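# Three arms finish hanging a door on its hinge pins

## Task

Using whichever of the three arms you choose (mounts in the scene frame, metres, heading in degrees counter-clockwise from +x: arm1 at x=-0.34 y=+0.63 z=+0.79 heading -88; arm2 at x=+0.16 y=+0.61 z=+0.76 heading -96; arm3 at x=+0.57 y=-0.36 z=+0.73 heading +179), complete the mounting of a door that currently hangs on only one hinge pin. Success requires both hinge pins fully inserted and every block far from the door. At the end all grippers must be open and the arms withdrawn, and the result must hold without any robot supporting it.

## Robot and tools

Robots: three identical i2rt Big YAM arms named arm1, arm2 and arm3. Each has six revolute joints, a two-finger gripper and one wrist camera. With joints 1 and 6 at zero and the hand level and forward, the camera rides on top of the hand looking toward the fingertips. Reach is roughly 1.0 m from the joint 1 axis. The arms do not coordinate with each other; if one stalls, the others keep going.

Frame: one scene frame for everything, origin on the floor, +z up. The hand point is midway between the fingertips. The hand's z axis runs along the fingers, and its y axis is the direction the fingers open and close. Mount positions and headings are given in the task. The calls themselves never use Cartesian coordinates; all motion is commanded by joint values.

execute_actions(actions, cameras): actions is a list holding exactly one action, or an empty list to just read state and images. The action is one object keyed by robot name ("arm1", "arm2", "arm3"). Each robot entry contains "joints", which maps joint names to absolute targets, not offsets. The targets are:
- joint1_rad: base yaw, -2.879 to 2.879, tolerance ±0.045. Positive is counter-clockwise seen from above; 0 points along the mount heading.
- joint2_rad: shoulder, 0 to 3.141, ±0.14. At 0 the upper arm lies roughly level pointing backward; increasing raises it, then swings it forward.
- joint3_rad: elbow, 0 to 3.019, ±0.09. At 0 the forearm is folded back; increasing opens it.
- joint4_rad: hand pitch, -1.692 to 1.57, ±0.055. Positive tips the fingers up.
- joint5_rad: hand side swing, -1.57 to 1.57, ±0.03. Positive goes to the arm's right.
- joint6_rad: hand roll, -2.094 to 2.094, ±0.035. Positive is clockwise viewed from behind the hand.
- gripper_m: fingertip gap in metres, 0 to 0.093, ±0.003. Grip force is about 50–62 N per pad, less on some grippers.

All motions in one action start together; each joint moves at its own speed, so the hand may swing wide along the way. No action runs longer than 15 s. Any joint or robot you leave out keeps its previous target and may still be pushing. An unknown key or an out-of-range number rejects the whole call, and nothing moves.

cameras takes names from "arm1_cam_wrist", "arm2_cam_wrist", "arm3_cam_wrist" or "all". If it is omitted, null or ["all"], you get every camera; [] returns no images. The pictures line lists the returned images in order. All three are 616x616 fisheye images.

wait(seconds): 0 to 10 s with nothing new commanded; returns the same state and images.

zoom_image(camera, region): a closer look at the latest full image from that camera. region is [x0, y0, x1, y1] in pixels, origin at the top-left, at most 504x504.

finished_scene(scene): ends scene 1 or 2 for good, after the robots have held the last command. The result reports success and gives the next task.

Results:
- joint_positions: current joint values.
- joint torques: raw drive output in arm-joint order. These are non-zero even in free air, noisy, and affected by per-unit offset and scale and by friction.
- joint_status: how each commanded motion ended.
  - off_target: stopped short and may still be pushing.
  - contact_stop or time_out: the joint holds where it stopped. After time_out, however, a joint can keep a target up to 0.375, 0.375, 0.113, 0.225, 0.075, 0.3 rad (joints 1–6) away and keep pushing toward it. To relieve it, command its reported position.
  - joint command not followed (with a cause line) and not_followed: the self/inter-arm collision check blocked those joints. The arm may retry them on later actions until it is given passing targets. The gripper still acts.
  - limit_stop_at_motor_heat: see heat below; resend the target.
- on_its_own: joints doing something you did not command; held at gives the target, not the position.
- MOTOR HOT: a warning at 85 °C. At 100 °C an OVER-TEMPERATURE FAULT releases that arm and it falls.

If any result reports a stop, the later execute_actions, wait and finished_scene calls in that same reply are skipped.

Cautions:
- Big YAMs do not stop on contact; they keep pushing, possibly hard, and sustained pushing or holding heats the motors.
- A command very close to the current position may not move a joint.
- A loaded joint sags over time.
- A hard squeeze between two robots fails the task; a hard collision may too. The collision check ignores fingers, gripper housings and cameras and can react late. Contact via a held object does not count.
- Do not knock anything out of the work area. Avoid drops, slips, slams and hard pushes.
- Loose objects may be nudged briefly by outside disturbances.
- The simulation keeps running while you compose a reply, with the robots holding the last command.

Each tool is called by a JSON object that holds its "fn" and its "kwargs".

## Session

{"fn": "execute_actions", "kwargs": {"actions": []}}

Scene clock: 0.00 s.
Joint torques (N m, as the arm reports them, + toward a larger angle): no reading
Motor temperatures (°C, as the motors report them): arm1=[26 28 36 25 28 26] | arm2=[25 30 37 25 26 27] | arm3=[23 30 39 26 25 26]
arm1.joint_positions: joint1_rad=-0.055 joint2_rad=+0.643 joint3_rad=+1.691 joint4_rad=-1.598 joint5_rad=+0.138 joint6_rad=+0.024 gripper_m=+0.094
arm1.joint_status: not commanded
arm1.hand: x=-0.3743 y=+0.4685 z=+1.4090 quat_wxyz=(-0.303, -0.654, -0.578, +0.383) (m; scene frame)
arm2.joint_positions: joint1_rad=+0.045 joint2_rad=+0.388 joint3_rad=+1.584 joint4_rad=-1.589 joint5_rad=+0.134 joint6_rad=-0.670 gripper_m=+0.095
arm2.joint_status: not commanded
arm2.hand: x=+0.1315 y=+0.5519 z=+1.3614 quat_wxyz=(-0.178, -0.419, -0.715, +0.530) (m; scene frame)
arm3.joint_positions: joint1_rad=-0.872 joint2_rad=+0.338 joint3_rad=+1.335 joint4_rad=-1.462 joint5_rad=-0.086 joint6_rad=-0.705 gripper_m=+0.094
arm3.joint_status: not commanded
arm3.hand: x=+0.4871 y=-0.2787 z=+1.2580 quat_wxyz=(-0.350, +0.849, -0.055, -0.393) (m; scene frame)
pictures: arm1_cam_wrist, arm2_cam_wrist, arm3_cam_wrist
Images, in order (width x height): arm1_cam_wrist 616x616, arm2_cam_wrist 616x616, arm3_cam_wrist 616x616.

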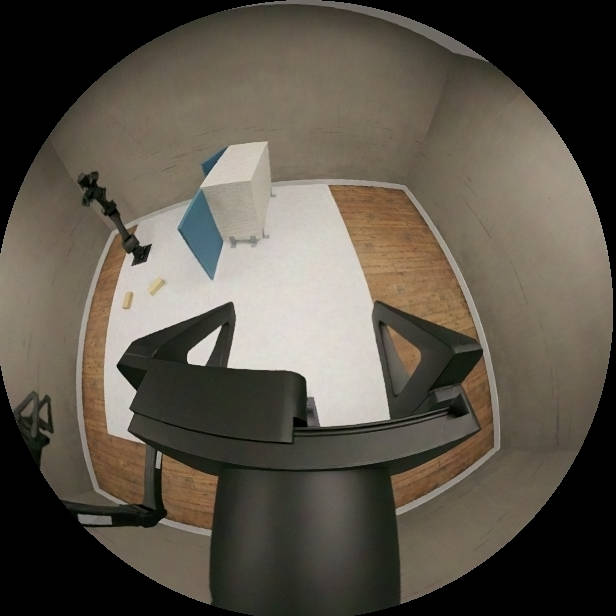

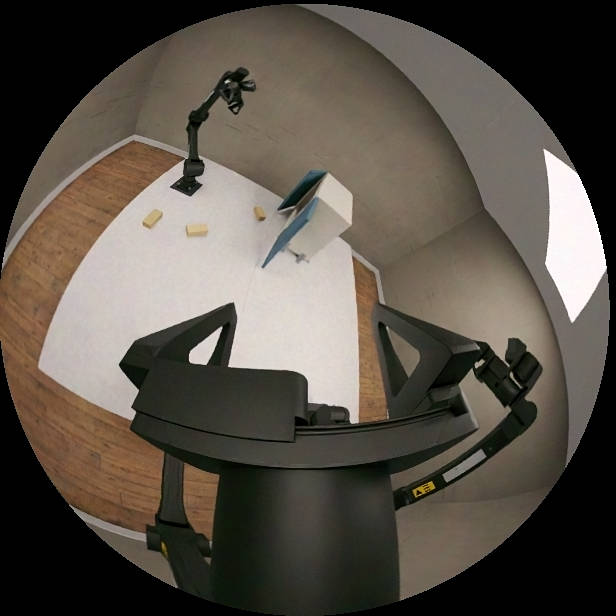

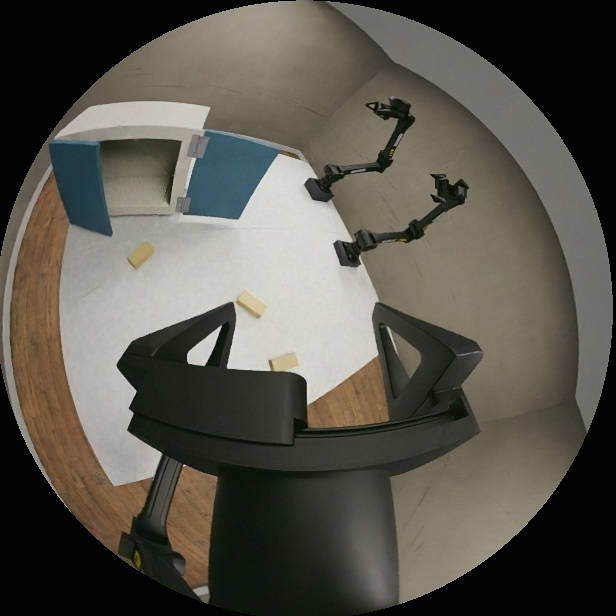

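{"fn": "zoom_image", "kwargs": {"camera": "arm3_cam_wrist", "region": [30,80,330,300]}}

{"fn": "execute_actions", "kwargs": {"actions": [{"arm1":{"joints":{"joint1_rad":0.19,"joint2_rad":1.0,"joint3_rad":0.6,"joint4_rad":0.0,"joint5_rad":0,"joint6_rad":0}},"arm2":{"joints":{"joint1_rad":0,"joint2_rad":1.0,"joint3_rad":0.6,"joint4_rad":-0.1,"joint5_rad":0.2,"joint6_rad":0}},"arm3":{"joints":{"joint1_rad":-0.1,"joint2_rad":0.9,"joint3_rad":0.6,"joint4_rad":-0.1,"joint5_rad":0,"joint6_rad":0}}}]}}

Region (30, 80, 330, 300) of arm3_cam_wrist's 616x616 image, scaled by 1.680, with more detail than that image has; it fills the top 370 rows of this view, and the rest is white.

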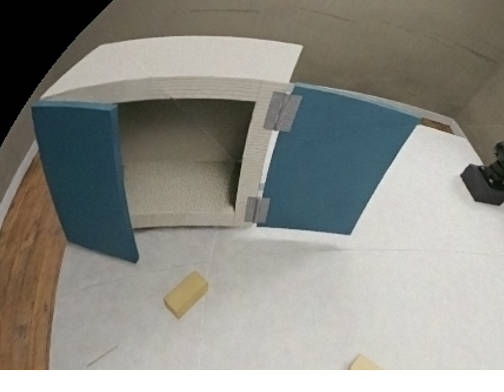

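Scene clock: 7.10 s.
Joint torques (N m, as the arm reports them, + toward a larger angle): arm1=[ 0.12 -6.1   9.34  2.34 -0.24 -0.21] | arm2=[-1.48 -5.75 10.56  2.8   0.27  0.19] | arm3=[ 0.93 -4.6   9.64  2.47 -0.17  0.11]
Motor temperatures (°C, as the motors report them): arm1=[26 28 37 25 28 26] | arm2=[25 30 38 25 26 27] | arm3=[23 30 41 26 25 26]
arm1.joint_positions: joint1_rad=+0.187 joint2_rad=+1.004 joint3_rad=+0.591 joint4_rad=-0.023 joint5_rad=+0.002 joint6_rad=+0.015 gripper_m=+0.094
arm1.joint_status: all done
arm1.hand: x=-0.2460 y=+0.1911 z=+1.0226 quat_wxyz=(-0.423, -0.533, -0.655, +0.329) (m; scene frame)
arm2.joint_positions: joint1_rad=+0.008 joint2_rad=+1.009 joint3_rad=+0.604 joint4_rad=-0.127 joint5_rad=+0.196 joint6_rad=-0.009 gripper_m=+0.095
arm2.joint_status: all done
arm2.hand: x=+0.0835 y=+0.1786 z=+0.9782 quat_wxyz=(-0.270, -0.672, -0.544, +0.424) (m; scene frame)
arm3.joint_positions: joint1_rad=-0.108 joint2_rad=+0.912 joint3_rad=+0.602 joint4_rad=-0.121 joint5_rad=+0.001 joint6_rad=-0.008 gripper_m=+0.094
arm3.joint_status: all done
arm3.hand: x=+0.1425 y=-0.3036 z=+0.9792 quat_wxyz=(-0.036, +0.841, -0.049, -0.538) (m; scene frame)
pictures: arm1_cam_wrist, arm2_cam_wrist, arm3_cam_wrist
Images, in order (width x height): arm1_cam_wrist 616x616, arm2_cam_wrist 616x616, arm3_cam_wrist 616x616.

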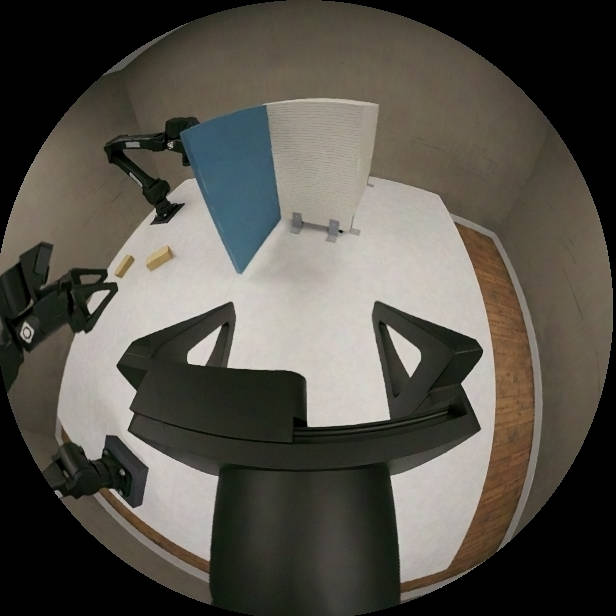

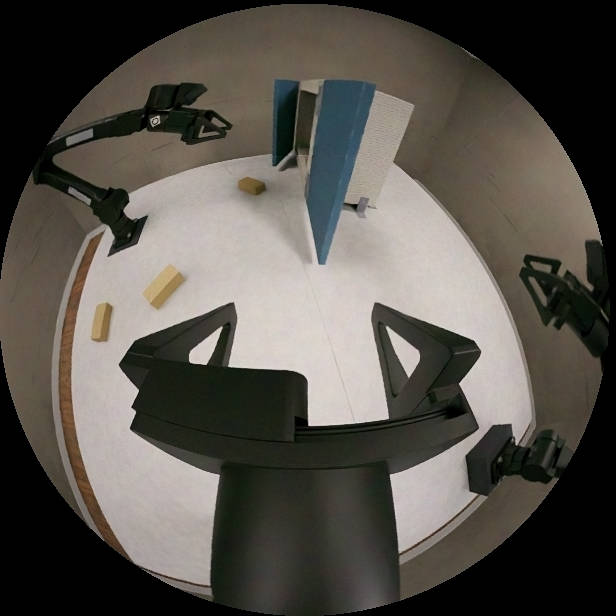

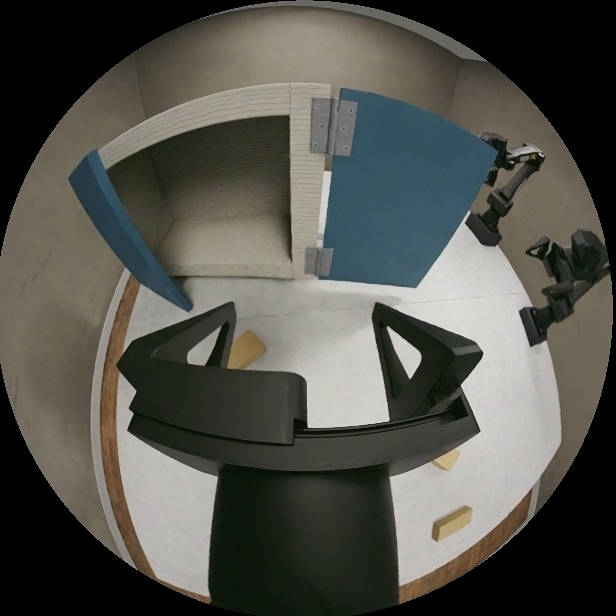

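{"fn": "zoom_image", "kwargs": {"camera": "arm3_cam_wrist", "region": [280,70,400,300]}}

{"fn": "zoom_image", "kwargs": {"camera": "arm1_cam_wrist", "region": [250,150,410,280]}}

Region (280, 70, 400, 300) of arm3_cam_wrist's 616x616 image, scaled by 2.191, with more detail than that image has; it fills the left 263 columns of this view, and the rest is white.

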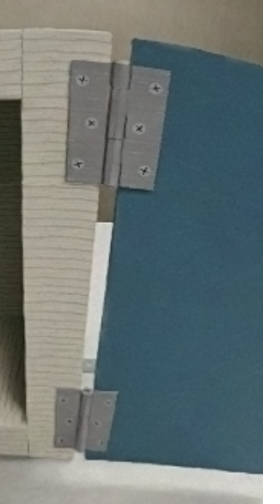

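Region (250, 150, 410, 280) of arm1_cam_wrist's 616x616 image, scaled by 3.150, with more detail than that image has; it fills the top 410 rows of this view, and the rest is white.

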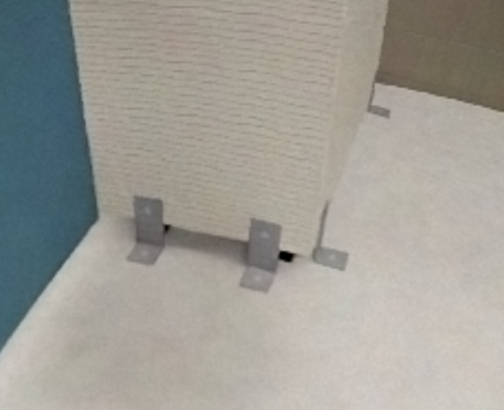

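{"fn": "zoom_image", "kwargs": {"camera": "arm3_cam_wrist", "region": [60,200,360,480]}}

{"fn": "zoom_image", "kwargs": {"camera": "arm2_cam_wrist", "region": [60,130,340,350]}}

Region (60, 200, 360, 480) of arm3_cam_wrist's 616x616 image, scaled by 1.680, with more detail than that image has; it fills the top 470 rows of this view, and the rest is white.

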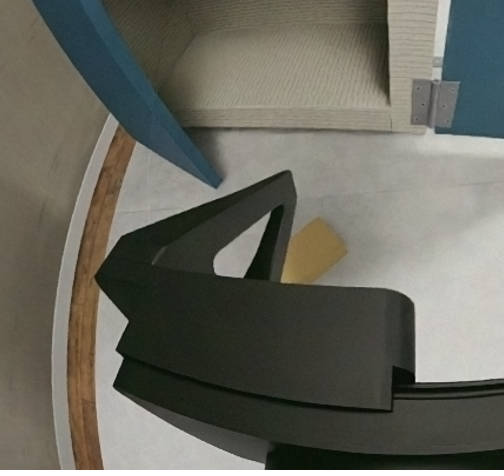

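Region (60, 130, 340, 350) of arm2_cam_wrist's 616x616 image, scaled by 1.800, with more detail than that image has; it fills the top 396 rows of this view, and the rest is white.

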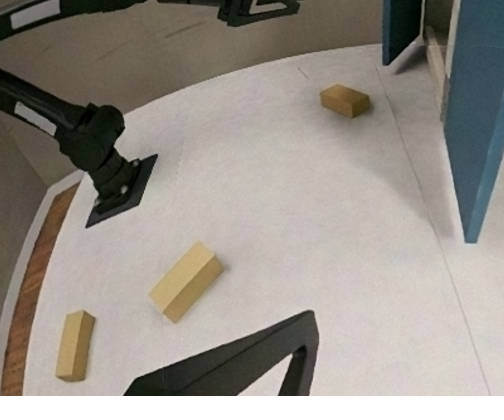

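{"fn": "execute_actions", "kwargs": {"actions": [{"arm3":{"joints":{"joint1_rad":0.35,"joint2_rad":1.0,"joint3_rad":0.75,"joint4_rad":-0.75}}}], "cameras": ["arm3_cam_wrist"]}}

Scene clock: 21.70 s.
Joint torques (N m, as the arm reports them, + toward a larger angle): arm1=[-0.06 -6.29  9.35  2.3  -0.24 -0.21] | arm2=[-1.21 -5.83 10.66  2.72  0.3   0.21] | arm3=[ 0.57 -4.5  13.05  0.82 -0.19  0.1 ]
Motor temperatures (°C, as the motors report them): arm1=[26 28 40 25 28 26] | arm2=[25 30 40 25 26 27] | arm3=[23 30 44 27 25 26]
arm1.joint_positions: joint1_rad=+0.187 joint2_rad=+1.004 joint3_rad=+0.591 joint4_rad=-0.023 joint5_rad=+0.002 joint6_rad=+0.015 gripper_m=+0.094
arm1.joint_status: not commanded
arm1.hand: x=-0.2460 y=+0.1911 z=+1.0226 quat_wxyz=(-0.423, -0.533, -0.655, +0.329) (m; scene frame)
arm2.joint_positions: joint1_rad=+0.008 joint2_rad=+1.009 joint3_rad=+0.604 joint4_rad=-0.127 joint5_rad=+0.196 joint6_rad=-0.009 gripper_m=+0.095
arm2.joint_status: not commanded
arm2.hand: x=+0.0835 y=+0.1786 z=+0.9782 quat_wxyz=(-0.270, -0.672, -0.544, +0.424) (m; scene frame)
arm3.joint_positions: joint1_rad=+0.344 joint2_rad=+1.001 joint3_rad=+0.706 joint4_rad=-0.740 joint5_rad=+0.000 joint6_rad=-0.006 gripper_m=+0.094
arm3.joint_status: all done
arm3.hand: x=+0.2235 y=-0.4748 z=+0.8903 quat_wxyz=(+0.042, +0.951, +0.160, -0.261) (m; scene frame)
pictures: arm3_cam_wrist
Images, in order (width x height): arm3_cam_wrist 616x616.

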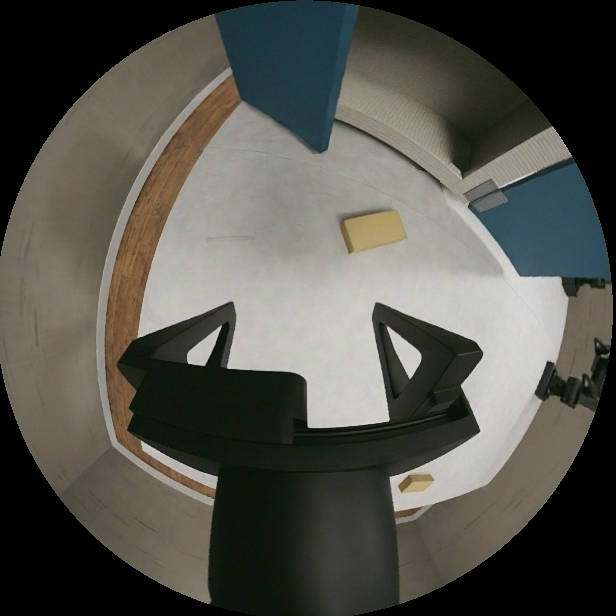

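{"fn": "zoom_image", "kwargs": {"camera": "arm3_cam_wrist", "region": [190,210,280,265]}}

Region (190, 210, 280, 265) of arm3_cam_wrist's 616x616 image, scaled by 5.600, with more detail than that image has.

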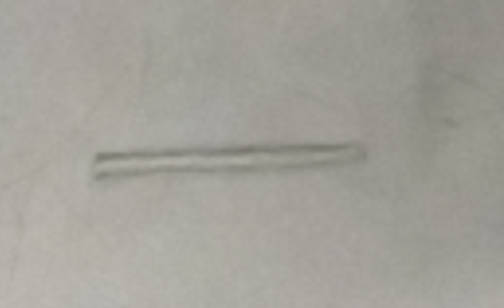

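{"fn": "execute_actions", "kwargs": {"actions": [{"arm3":{"joints":{"joint1_rad":0.64,"joint2_rad":1.77,"joint3_rad":1.325,"joint4_rad":-1.08,"joint6_rad":-1.29,"gripper_m":0.05}},"arm1":{"joints":{"joint1_rad":0.195,"joint2_rad":1.45,"joint3_rad":0.63,"joint4_rad":0.83,"joint5_rad":-0.2,"gripper_m":0.06}}}]}}

Scene clock: 49.03 s.
Joint torques (N m, as the arm reports them, + toward a larger angle): arm1=[  0.36 -11.04   9.35   2.36  -0.29  -0.22] | arm2=[-1.39 -6.31 10.61  2.81  0.28  0.23] | arm3=[  0.07 -14.59  11.69   0.13  -0.23  -0.06]
Motor temperatures (°C, as the motors report them): arm1=[26 28 42 25 28 26] | arm2=[25 30 41 25 26 27] | arm3=[23 30 51 26 25 26]
arm1.joint_positions: joint1_rad=+0.188 joint2_rad=+1.457 joint3_rad=+0.593 joint4_rad=+0.807 joint5_rad=-0.198 joint6_rad=+0.015 gripper_m=+0.060
arm1.joint_status: all done
arm1.hand: x=-0.1926 y=+0.1131 z=+1.0030 quat_wxyz=(-0.582, -0.405, -0.604, +0.363) (m; scene frame)
arm2.joint_positions: joint1_rad=+0.008 joint2_rad=+1.009 joint3_rad=+0.604 joint4_rad=-0.127 joint5_rad=+0.196 joint6_rad=-0.009 gripper_m=+0.095
arm2.joint_status: not commanded
arm2.hand: x=+0.0835 y=+0.1786 z=+0.9782 quat_wxyz=(-0.270, -0.672, -0.544, +0.424) (m; scene frame)
arm3.joint_positions: joint1_rad=+0.642 joint2_rad=+1.778 joint3_rad=+1.279 joint4_rad=-1.070 joint5_rad=+0.000 joint6_rad=-1.282 gripper_m=+0.050
arm3.joint_status: all done
arm3.hand: x=+0.1628 y=-0.6510 z=+0.7849 quat_wxyz=(-0.001, +0.579, +0.816, +0.000) (m; scene frame)
pictures: arm1_cam_wrist, arm2_cam_wrist, arm3_cam_wrist
Images, in order (width x height): arm1_cam_wrist 616x616, arm2_cam_wrist 616x616, arm3_cam_wrist 616x616.

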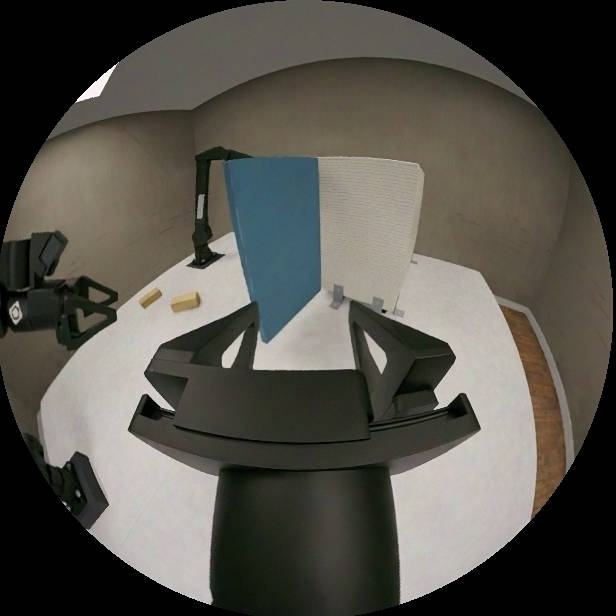

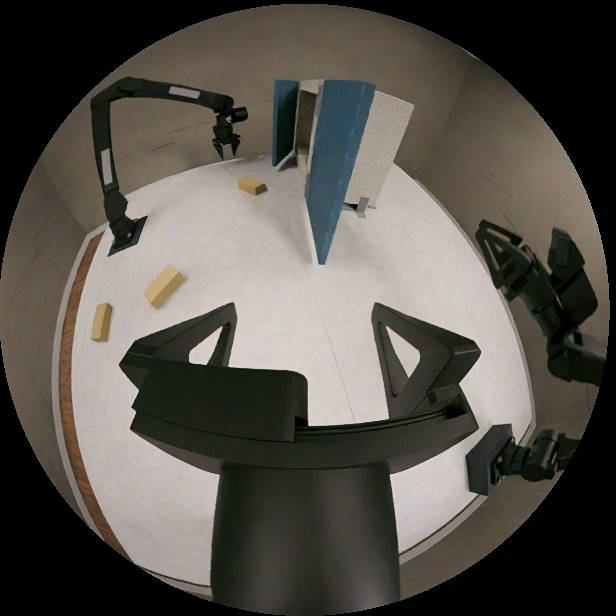

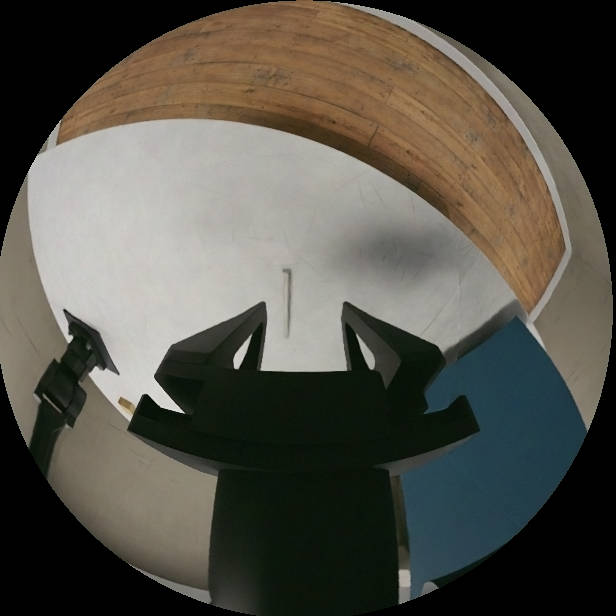

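{"fn": "execute_actions", "kwargs": {"actions": [{"arm3":{"joints":{"joint1_rad":0.61,"joint2_rad":1.815,"joint3_rad":1.175,"joint4_rad":-0.925}}}], "cameras": ["arm3_cam_wrist"]}}

Scene clock: 58.40 s.
Joint torques (N m, as the arm reports them, + toward a larger angle): arm1=[  0.33 -10.8    9.35   2.33  -0.28  -0.21] | arm2=[-0.88 -5.48 10.61  2.79  0.25  0.24] | arm3=[ -0.61 -12.69   7.25   0.79  -0.28  -0.03]
Motor temperatures (°C, as the motors report them): arm1=[26 28 42 26 28 26] | arm2=[25 30 41 25 26 27] | arm3=[23 32 50 26 25 26]
arm1.joint_positions: joint1_rad=+0.188 joint2_rad=+1.457 joint3_rad=+0.593 joint4_rad=+0.807 joint5_rad=-0.198 joint6_rad=+0.015 gripper_m=+0.060
arm1.joint_status: not commanded
arm1.hand: x=-0.1926 y=+0.1131 z=+1.0030 quat_wxyz=(-0.582, -0.405, -0.604, +0.363) (m; scene frame)
arm2.joint_positions: joint1_rad=+0.008 joint2_rad=+1.009 joint3_rad=+0.604 joint4_rad=-0.127 joint5_rad=+0.196 joint6_rad=-0.009 gripper_m=+0.095
arm2.joint_status: not commanded
arm2.hand: x=+0.0835 y=+0.1786 z=+0.9782 quat_wxyz=(-0.270, -0.672, -0.544, +0.424) (m; scene frame)
arm3.joint_positions: joint1_rad=+0.620 joint2_rad=+1.810 joint3_rad=+1.171 joint4_rad=-0.937 joint5_rad=+0.000 joint6_rad=-1.282 gripper_m=+0.050
arm3.joint_status: all done
arm3.hand: x=+0.1721 y=-0.6311 z=+0.7352 quat_wxyz=(+0.001, +0.587, +0.809, +0.003) (m; scene frame)
pictures: arm3_cam_wrist
Images, in order (width x height): arm3_cam_wrist 616x616.

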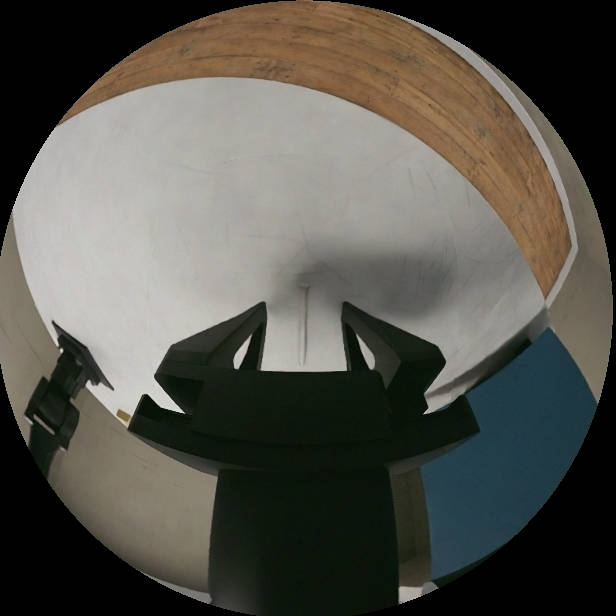

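Centred. Lower slightly and close.

{"fn": "execute_actions", "kwargs": {"actions": [{"arm3":{"joints":{"joint3_rad":1.15,"joint4_rad":-0.905}}}], "cameras": []}}

{"fn": "execute_actions", "kwargs": {"actions": [{"arm3":{"joints":{"gripper_m":0}}}], "cameras": ["arm3_cam_wrist"]}}

Scene clock: 62.83 s.
Joint torques (N m, as the arm reports them, + toward a larger angle): arm1=[  0.28 -10.99   9.34   2.36  -0.29  -0.2 ] | arm2=[-1.31 -5.76 10.68  2.76  0.27  0.23] | arm3=[ -0.7  -12.68   6.21   0.86  -0.25  -0.03]
Motor temperatures (°C, as the motors report them): arm1=[26 28 42 26 28 26] | arm2=[25 30 41 25 26 27] | arm3=[23 32 49 26 25 26]
arm1.joint_positions: joint1_rad=+0.188 joint2_rad=+1.457 joint3_rad=+0.593 joint4_rad=+0.807 joint5_rad=-0.198 joint6_rad=+0.015 gripper_m=+0.060
arm1.joint_status: not commanded
arm1.hand: x=-0.1926 y=+0.1131 z=+1.0030 quat_wxyz=(-0.582, -0.405, -0.604, +0.363) (m; scene frame)
arm2.joint_positions: joint1_rad=+0.008 joint2_rad=+1.009 joint3_rad=+0.604 joint4_rad=-0.127 joint5_rad=+0.196 joint6_rad=-0.009 gripper_m=+0.095
arm2.joint_status: not commanded
arm2.hand: x=+0.0835 y=+0.1786 z=+0.9782 quat_wxyz=(-0.270, -0.672, -0.544, +0.424) (m; scene frame)
arm3.joint_positions: joint1_rad=+0.620 joint2_rad=+1.810 joint3_rad=+1.161 joint4_rad=-0.918 joint5_rad=+0.000 joint6_rad=-1.283 gripper_m=+0.050
arm3.joint_status: all done
arm3.hand: x=+0.1723 y=-0.6309 z=+0.7320 quat_wxyz=(-0.001, +0.587, +0.809, -0.001) (m; scene frame)
pictures: none
No camera images: the call's "cameras" was empty. Leave "cameras" out to get every camera's image.

Scene clock: 63.43 s.
Joint torques (N m, as the arm reports them, + toward a larger angle): arm1=[  0.36 -10.98   9.35   2.36  -0.29  -0.22] | arm2=[-1.37 -5.51 10.55  2.81  0.27  0.18] | arm3=[ -0.73 -12.49   6.11   0.88  -0.24  -0.01]
Motor temperatures (°C, as the motors report them): arm1=[26 28 42 26 28 26] | arm2=[25 30 41 25 26 27] | arm3=[23 32 48 26 25 26]
arm1.joint_positions: joint1_rad=+0.188 joint2_rad=+1.457 joint3_rad=+0.593 joint4_rad=+0.807 joint5_rad=-0.198 joint6_rad=+0.015 gripper_m=+0.060
arm1.joint_status: not commanded
arm1.hand: x=-0.1926 y=+0.1131 z=+1.0030 quat_wxyz=(-0.582, -0.405, -0.604, +0.363) (m; scene frame)
arm2.joint_positions: joint1_rad=+0.008 joint2_rad=+1.009 joint3_rad=+0.604 joint4_rad=-0.127 joint5_rad=+0.196 joint6_rad=-0.009 gripper_m=+0.095
arm2.joint_status: not commanded
arm2.hand: x=+0.0835 y=+0.1786 z=+0.9782 quat_wxyz=(-0.270, -0.672, -0.544, +0.424) (m; scene frame)
arm3.joint_positions: joint1_rad=+0.620 joint2_rad=+1.810 joint3_rad=+1.161 joint4_rad=-0.918 joint5_rad=+0.000 joint6_rad=-1.283 gripper_m=+0.002
arm3.joint_status: all done
arm3.hand: x=+0.1723 y=-0.6309 z=+0.7320 quat_wxyz=(-0.001, +0.587, +0.810, -0.001) (m; scene frame)
pictures: arm3_cam_wrist
Images, in order (width x height): arm3_cam_wrist 616x616.

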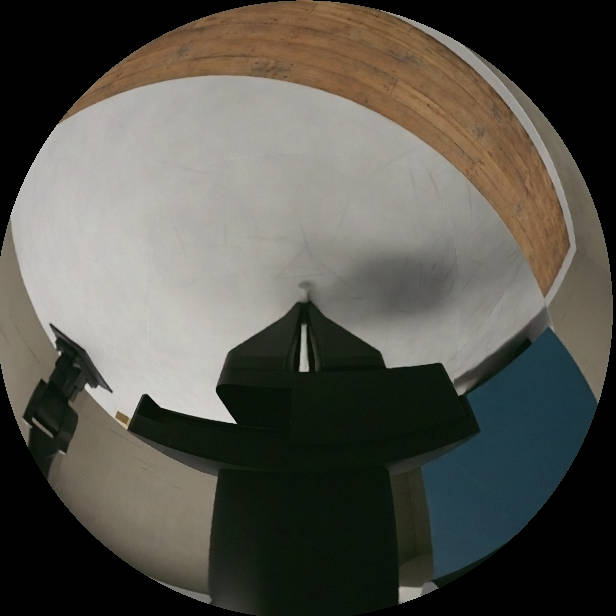

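{"fn": "execute_actions", "kwargs": {"actions": [{"arm3":{"joints":{"joint2_rad":1.3,"joint3_rad":1.1,"joint4_rad":-0.6}}}], "cameras": []}}

{"fn": "execute_actions", "kwargs": {"actions": [{"arm3":{"joints":{"joint1_rad":-0.06,"joint2_rad":1.14,"joint3_rad":1.03,"joint4_rad":0.165,"joint5_rad":0.5,"joint6_rad":0}},"arm2":{"joints":{"joint2_rad":0.8,"joint3_rad":0.5}}}]}}

Scene clock: 73.97 s.
Joint torques (N m, as the arm reports them, + toward a larger angle): arm1=[  0.25 -10.8    9.33   2.37  -0.29  -0.2 ] | arm2=[-1.27 -6.08 10.61  2.77  0.28  0.21] | arm3=[-0.08 -8.43 11.    1.84 -0.22  0.03]
Motor temperatures (°C, as the motors report them): arm1=[26 28 42 26 28 26] | arm2=[25 29 41 26 26 27] | arm3=[23 32 46 26 25 26]
arm1.joint_positions: joint1_rad=+0.188 joint2_rad=+1.457 joint3_rad=+0.593 joint4_rad=+0.807 joint5_rad=-0.198 joint6_rad=+0.015 gripper_m=+0.060
arm1.joint_status: not commanded
arm1.hand: x=-0.1926 y=+0.1131 z=+1.0030 quat_wxyz=(-0.582, -0.405, -0.604, +0.363) (m; scene frame)
arm2.joint_positions: joint1_rad=+0.008 joint2_rad=+1.009 joint3_rad=+0.604 joint4_rad=-0.127 joint5_rad=+0.196 joint6_rad=-0.009 gripper_m=+0.095
arm2.joint_status: not commanded
arm2.hand: x=+0.0835 y=+0.1786 z=+0.9782 quat_wxyz=(-0.270, -0.672, -0.544, +0.424) (m; scene frame)
arm3.joint_positions: joint1_rad=+0.620 joint2_rad=+1.290 joint3_rad=+1.086 joint4_rad=-0.612 joint5_rad=+0.000 joint6_rad=-1.284 gripper_m=+0.002
arm3.joint_status: all done
arm3.hand: x=+0.1378 y=-0.6549 z=+0.9832 quat_wxyz=(-0.123, +0.546, +0.753, -0.347) (m; scene frame)
pictures: none
No camera images: the call's "cameras" was empty. Leave "cameras" out to get every camera's image.

Scene clock: 76.00 s.
Joint torques (N m, as the arm reports them, + toward a larger angle): arm1=[  0.36 -10.89   9.34   2.36  -0.29  -0.21] | arm2=[-1.45 -2.04 12.02  2.61  0.28  0.23] | arm3=[-0.23 -7.67 11.04  2.48 -0.09  0.14]
Motor temperatures (°C, as the motors report them): arm1=[26 28 42 26 28 26] | arm2=[25 29 41 26 26 27] | arm3=[23 32 47 26 25 26]
arm1.joint_positions: joint1_rad=+0.188 joint2_rad=+1.457 joint3_rad=+0.593 joint4_rad=+0.807 joint5_rad=-0.198 joint6_rad=+0.015 gripper_m=+0.060
arm1.joint_status: not commanded
arm1.hand: x=-0.1926 y=+0.1131 z=+1.0030 quat_wxyz=(-0.582, -0.405, -0.604, +0.363) (m; scene frame)
arm2.joint_positions: joint1_rad=+0.008 joint2_rad=+0.794 joint3_rad=+0.493 joint4_rad=-0.122 joint5_rad=+0.196 joint6_rad=-0.009 gripper_m=+0.095
arm2.joint_status: all done
arm2.hand: x=+0.0880 y=+0.2252 z=+1.0001 quat_wxyz=(-0.303, -0.654, -0.521, +0.457) (m; scene frame)
arm3.joint_positions: joint1_rad=-0.056 joint2_rad=+1.144 joint3_rad=+1.018 joint4_rad=+0.144 joint5_rad=+0.498 joint6_rad=-0.008 gripper_m=+0.002
arm3.joint_status: all done
arm3.hand: x=+0.0464 y=-0.2372 z=+1.1866 quat_wxyz=(-0.201, +0.673, -0.197, -0.684) (m; scene frame)
pictures: arm1_cam_wrist, arm2_cam_wrist, arm3_cam_wrist
Images, in order (width x height): arm1_cam_wrist 616x616, arm2_cam_wrist 616x616, arm3_cam_wrist 616x616.

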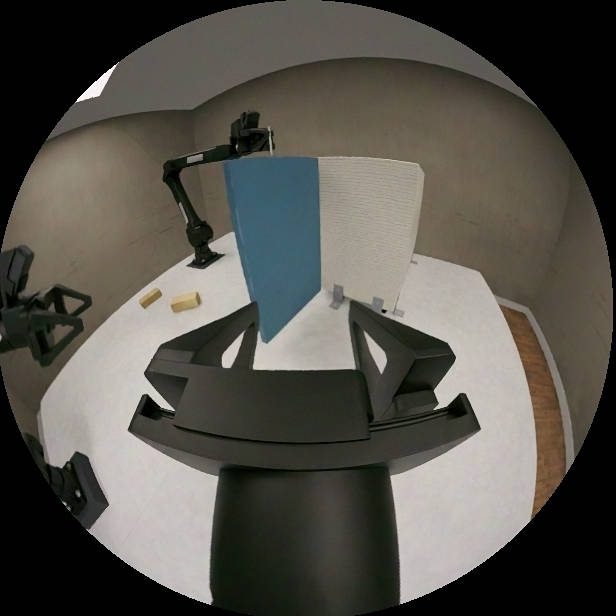

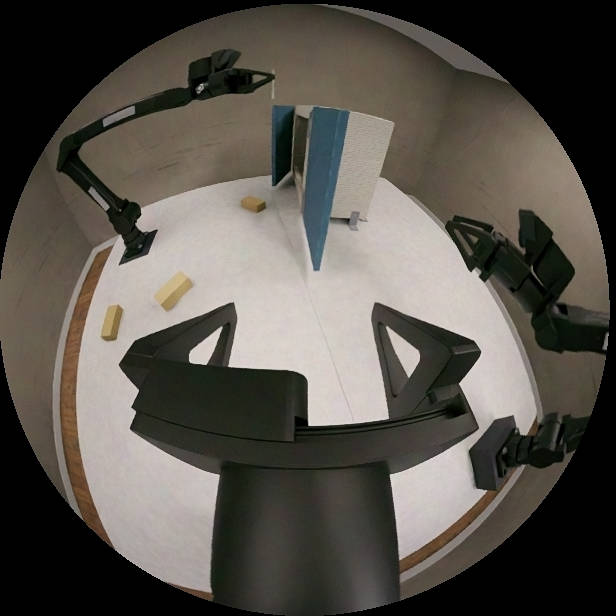

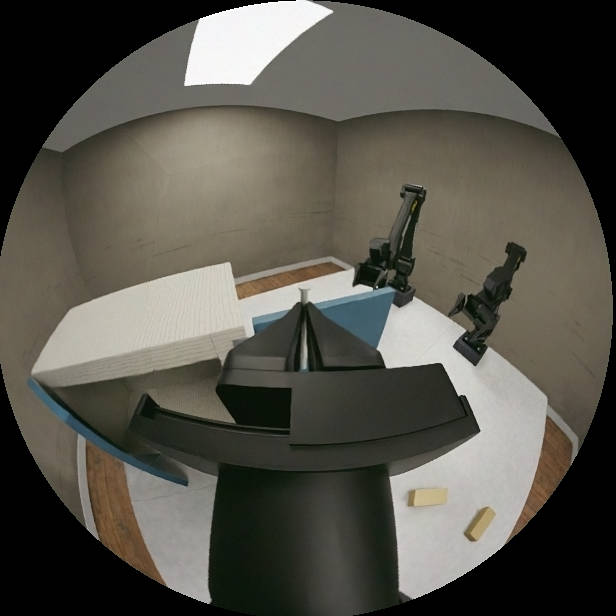

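{"fn": "execute_actions", "kwargs": {"actions": [{"arm1":{"joints":{"joint1_rad":-0.1,"joint2_rad":0.9,"joint3_rad":0.4,"joint4_rad":0.5}},"arm2":{"joints":{"joint1_rad":-0.12,"joint2_rad":1.45,"joint3_rad":0.85,"joint4_rad":0.62,"joint5_rad":0,"gripper_m":0.07}}}]}}

Scene clock: 88.57 s.
Joint torques (N m, as the arm reports them, + toward a larger angle): arm1=[-0.1  -3.15  9.17  1.09 -0.18 -0.21] | arm2=[ -0.69 -10.7   11.68   2.86  -0.17   0.2 ] | arm3=[-0.04 -7.74 10.99  2.52 -0.08  0.12]
Motor temperatures (°C, as the motors report them): arm1=[26 28 42 26 28 26] | arm2=[25 29 42 26 26 27] | arm3=[23 31 48 27 25 26]
arm1.joint_positions: joint1_rad=-0.100 joint2_rad=+0.894 joint3_rad=+0.389 joint4_rad=+0.512 joint5_rad=-0.200 joint6_rad=+0.014 gripper_m=+0.060
arm1.joint_status: all done
arm1.hand: x=-0.3377 y=+0.2126 z=+1.0779 quat_wxyz=(-0.538, -0.469, -0.528, +0.460) (m; scene frame)
arm2.joint_positions: joint1_rad=-0.118 joint2_rad=+1.456 joint3_rad=+0.828 joint4_rad=+0.591 joint5_rad=+0.004 joint6_rad=-0.008 gripper_m=+0.070
arm2.joint_status: all done
arm2.hand: x=+0.0244 y=+0.0257 z=+1.0465 quat_wxyz=(-0.432, -0.563, -0.446, +0.545) (m; scene frame)
arm3.joint_positions: joint1_rad=-0.056 joint2_rad=+1.144 joint3_rad=+1.018 joint4_rad=+0.144 joint5_rad=+0.498 joint6_rad=-0.008 gripper_m=+0.002
arm3.joint_status: not commanded
arm3.hand: x=+0.0464 y=-0.2372 z=+1.1866 quat_wxyz=(-0.200, +0.673, -0.197, -0.684) (m; scene frame)
pictures: arm1_cam_wrist, arm2_cam_wrist, arm3_cam_wrist
Images, in order (width x height): arm1_cam_wrist 616x616, arm2_cam_wrist 616x616, arm3_cam_wrist 616x616.

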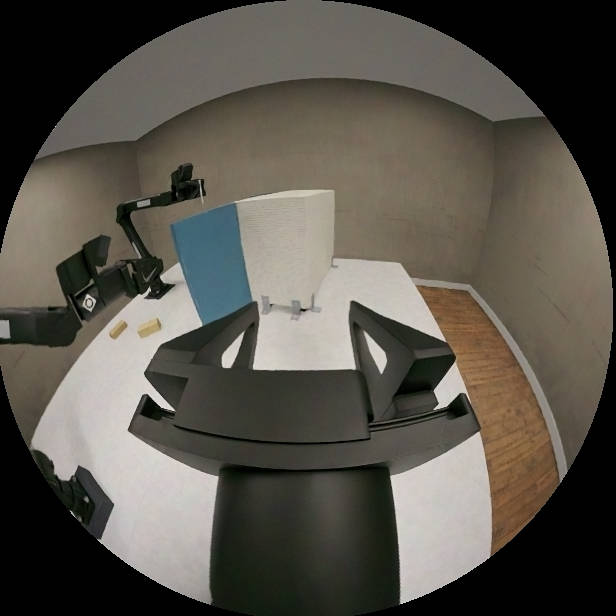

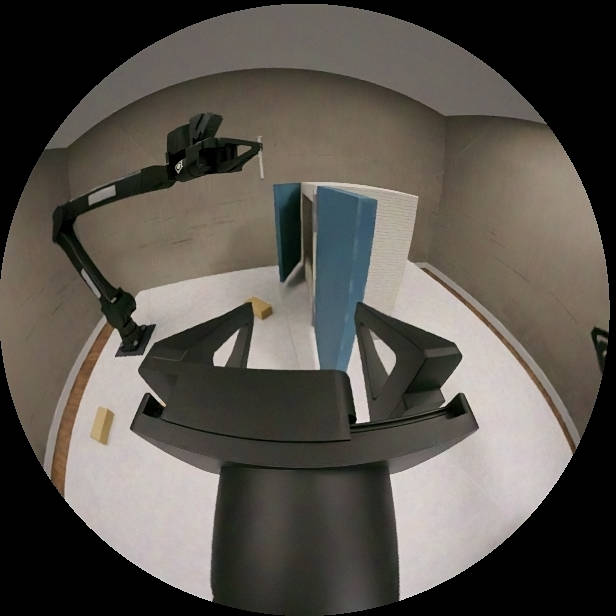

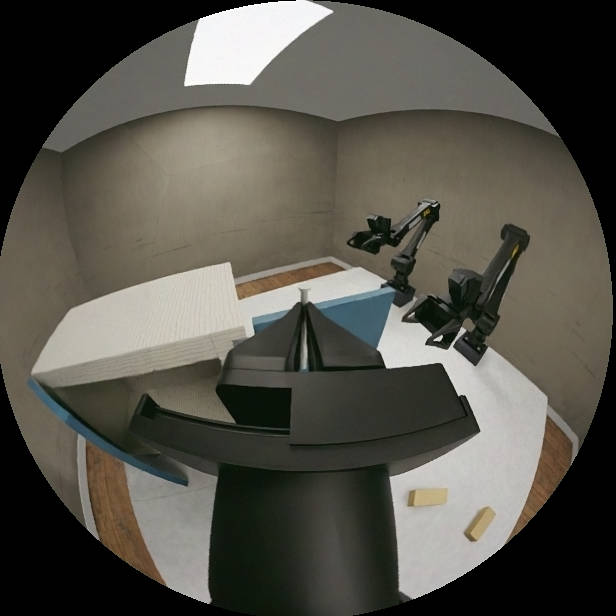

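{"fn": "execute_actions", "kwargs": {"actions": [{"arm2":{"joints":{"joint1_rad":-0.27,"joint5_rad":-0.3}}}], "cameras": ["arm2_cam_wrist"]}}

Scene clock: 95.03 s.
Joint torques (N m, as the arm reports them, + toward a larger angle): arm1=[-0.1  -3.36  9.17  1.06 -0.18 -0.19] | arm2=[  0.37 -10.99  11.54   2.89  -0.19   0.2 ] | arm3=[-0.07 -7.7  11.03  2.5  -0.08  0.1 ]
Motor temperatures (°C, as the motors report them): arm1=[26 27 42 25 28 26] | arm2=[25 30 42 26 26 27] | arm3=[23 31 49 27 25 26]
arm1.joint_positions: joint1_rad=-0.100 joint2_rad=+0.894 joint3_rad=+0.389 joint4_rad=+0.512 joint5_rad=-0.200 joint6_rad=+0.014 gripper_m=+0.060
arm1.joint_status: not commanded
arm1.hand: x=-0.3377 y=+0.2126 z=+1.0779 quat_wxyz=(-0.538, -0.469, -0.528, +0.460) (m; scene frame)
arm2.joint_positions: joint1_rad=-0.280 joint2_rad=+1.456 joint3_rad=+0.828 joint4_rad=+0.591 joint5_rad=-0.296 joint6_rad=-0.007 gripper_m=+0.070
arm2.joint_status: all done
arm2.hand: x=-0.0185 y=+0.0431 z=+1.0463 quat_wxyz=(-0.472, -0.533, -0.480, +0.513) (m; scene frame)
arm3.joint_positions: joint1_rad=-0.056 joint2_rad=+1.144 joint3_rad=+1.018 joint4_rad=+0.144 joint5_rad=+0.498 joint6_rad=-0.008 gripper_m=+0.002
arm3.joint_status: not commanded
arm3.hand: x=+0.0464 y=-0.2372 z=+1.1866 quat_wxyz=(-0.200, +0.673, -0.197, -0.684) (m; scene frame)
pictures: arm2_cam_wrist
Images, in order (width x height): arm2_cam_wrist 616x616.

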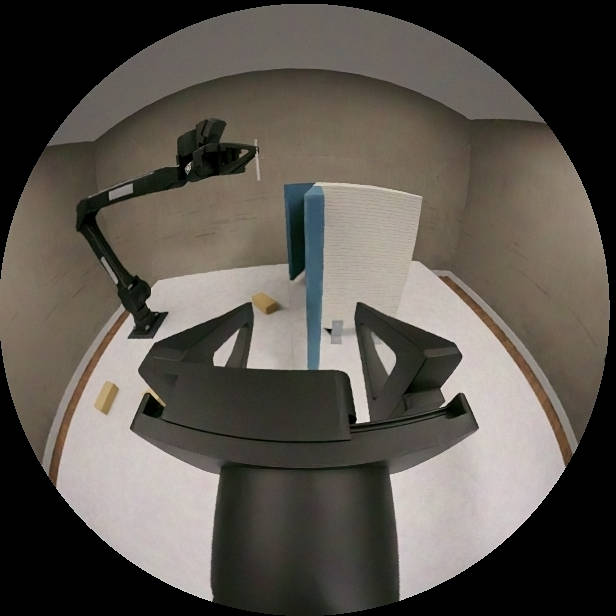

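{"fn": "execute_actions", "kwargs": {"actions": [{"arm2":{"joints":{"joint1_rad":-0.225,"joint2_rad":1.75,"joint3_rad":1.225,"joint4_rad":0.57}}}], "cameras": ["arm2_cam_wrist"]}}

Scene clock: 103.83 s.
Joint torques (N m, as the arm reports them, + toward a larger angle): arm1=[-0.32 -3.27  9.13  1.1  -0.17 -0.21] | arm2=[  0.05 -15.01  14.9    1.06  -0.07   0.21] | arm3=[-0.01 -7.25 11.01  2.43 -0.07  0.12]
Motor temperatures (°C, as the motors report them): arm1=[26 27 42 25 28 26] | arm2=[25 30 43 26 26 27] | arm3=[23 31 49 27 25 26]
arm1.joint_positions: joint1_rad=-0.100 joint2_rad=+0.894 joint3_rad=+0.389 joint4_rad=+0.512 joint5_rad=-0.200 joint6_rad=+0.014 gripper_m=+0.060
arm1.joint_status: not commanded
arm1.hand: x=-0.3377 y=+0.2126 z=+1.0779 quat_wxyz=(-0.538, -0.469, -0.528, +0.460) (m; scene frame)
arm2.joint_positions: joint1_rad=-0.234 joint2_rad=+1.749 joint3_rad=+1.166 joint4_rad=+0.589 joint5_rad=-0.298 joint6_rad=-0.008 gripper_m=+0.070
arm2.joint_status: all done
arm2.hand: x=-0.0319 y=-0.0775 z=+1.0475 quat_wxyz=(-0.491, -0.508, -0.486, +0.515) (m; scene frame)
arm3.joint_positions: joint1_rad=-0.056 joint2_rad=+1.144 joint3_rad=+1.018 joint4_rad=+0.144 joint5_rad=+0.498 joint6_rad=-0.008 gripper_m=+0.002
arm3.joint_status: not commanded
arm3.hand: x=+0.0464 y=-0.2372 z=+1.1866 quat_wxyz=(-0.200, +0.673, -0.197, -0.684) (m; scene frame)
pictures: arm2_cam_wrist
Images, in order (width x height): arm2_cam_wrist 616x616.

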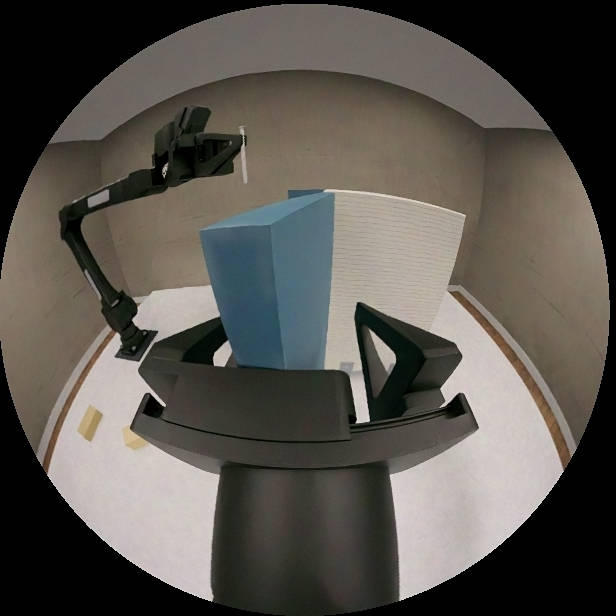

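{"fn": "execute_actions", "kwargs": {"actions": [{"arm2":{"joints":{"gripper_m":0}}}]}}

Scene clock: 110.70 s.
Joint torques (N m, as the arm reports them, + toward a larger angle): arm1=[-0.14 -3.29  9.12  1.07 -0.18 -0.2 ] | arm2=[  2.37 -15.47  14.19   1.36  -0.74   0.31] | arm3=[-0.79 -7.3  11.01  2.45 -0.09  0.12]
Motor temperatures (°C, as the motors report them): arm1=[26 27 42 25 28 26] | arm2=[25 31 44 25 26 27] | arm3=[23 31 49 27 25 26]
arm1.joint_positions: joint1_rad=-0.100 joint2_rad=+0.894 joint3_rad=+0.389 joint4_rad=+0.512 joint5_rad=-0.200 joint6_rad=+0.014 gripper_m=+0.060
arm1.joint_status: not commanded
arm1.hand: x=-0.3377 y=+0.2126 z=+1.0779 quat_wxyz=(-0.538, -0.469, -0.528, +0.460) (m; scene frame)
arm2.joint_positions: joint1_rad=-0.258 joint2_rad=+1.753 joint3_rad=+1.176 joint4_rad=+0.583 joint5_rad=-0.283 joint6_rad=-0.018 gripper_m=+0.015
arm2.joint_status: gripper_m off_target (ended at +0.015, target +0.000)
arm2.hand: x=-0.0521 y=-0.0749 z=+1.0493 quat_wxyz=(-0.478, -0.515, -0.479, +0.527) (m; scene frame)
arm3.joint_positions: joint1_rad=-0.056 joint2_rad=+1.144 joint3_rad=+1.018 joint4_rad=+0.144 joint5_rad=+0.498 joint6_rad=-0.008 gripper_m=+0.002
arm3.joint_status: not commanded
arm3.hand: x=+0.0464 y=-0.2372 z=+1.1866 quat_wxyz=(-0.200, +0.673, -0.197, -0.684) (m; scene frame)
pictures: arm1_cam_wrist, arm2_cam_wrist, arm3_cam_wrist
Images, in order (width x height): arm1_cam_wrist 616x616, arm2_cam_wrist 616x616, arm3_cam_wrist 616x616.

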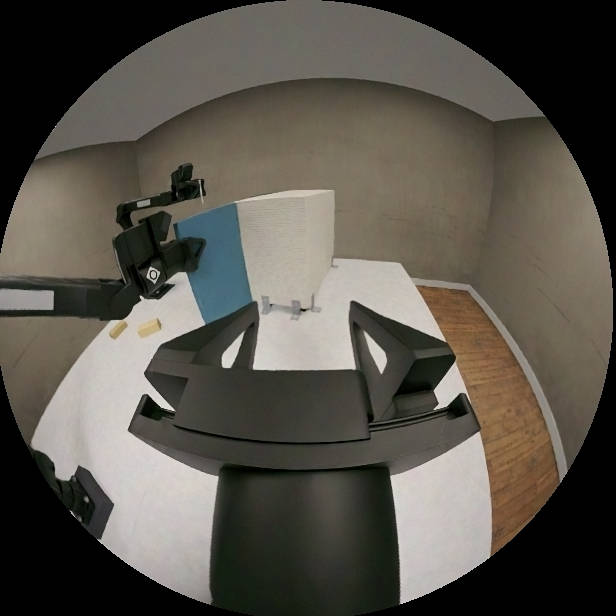

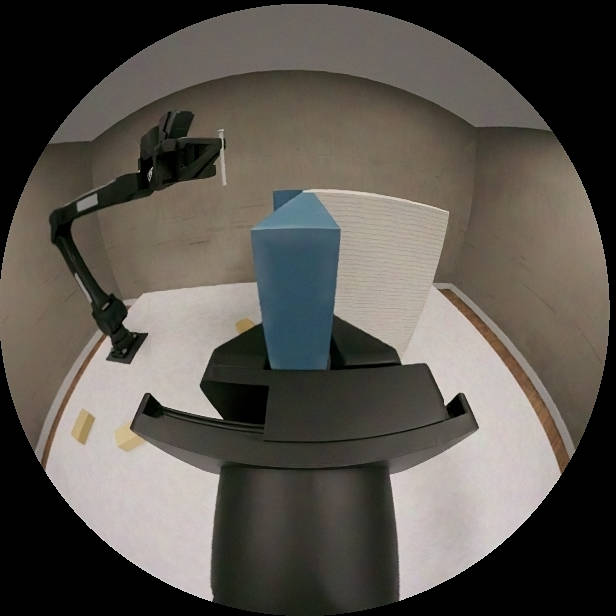

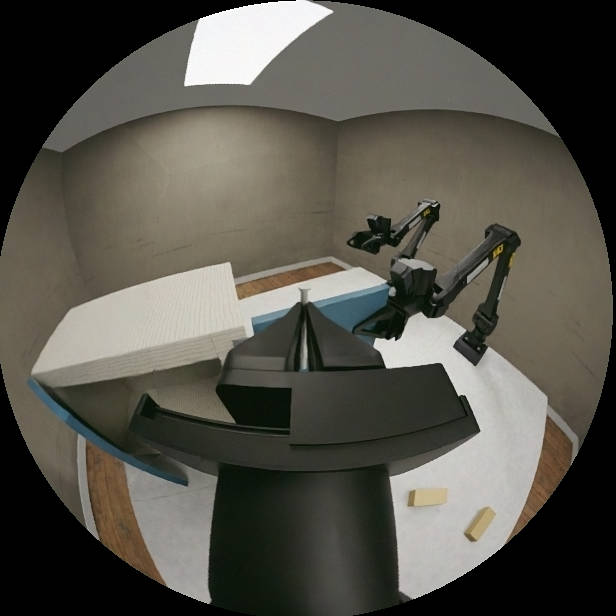

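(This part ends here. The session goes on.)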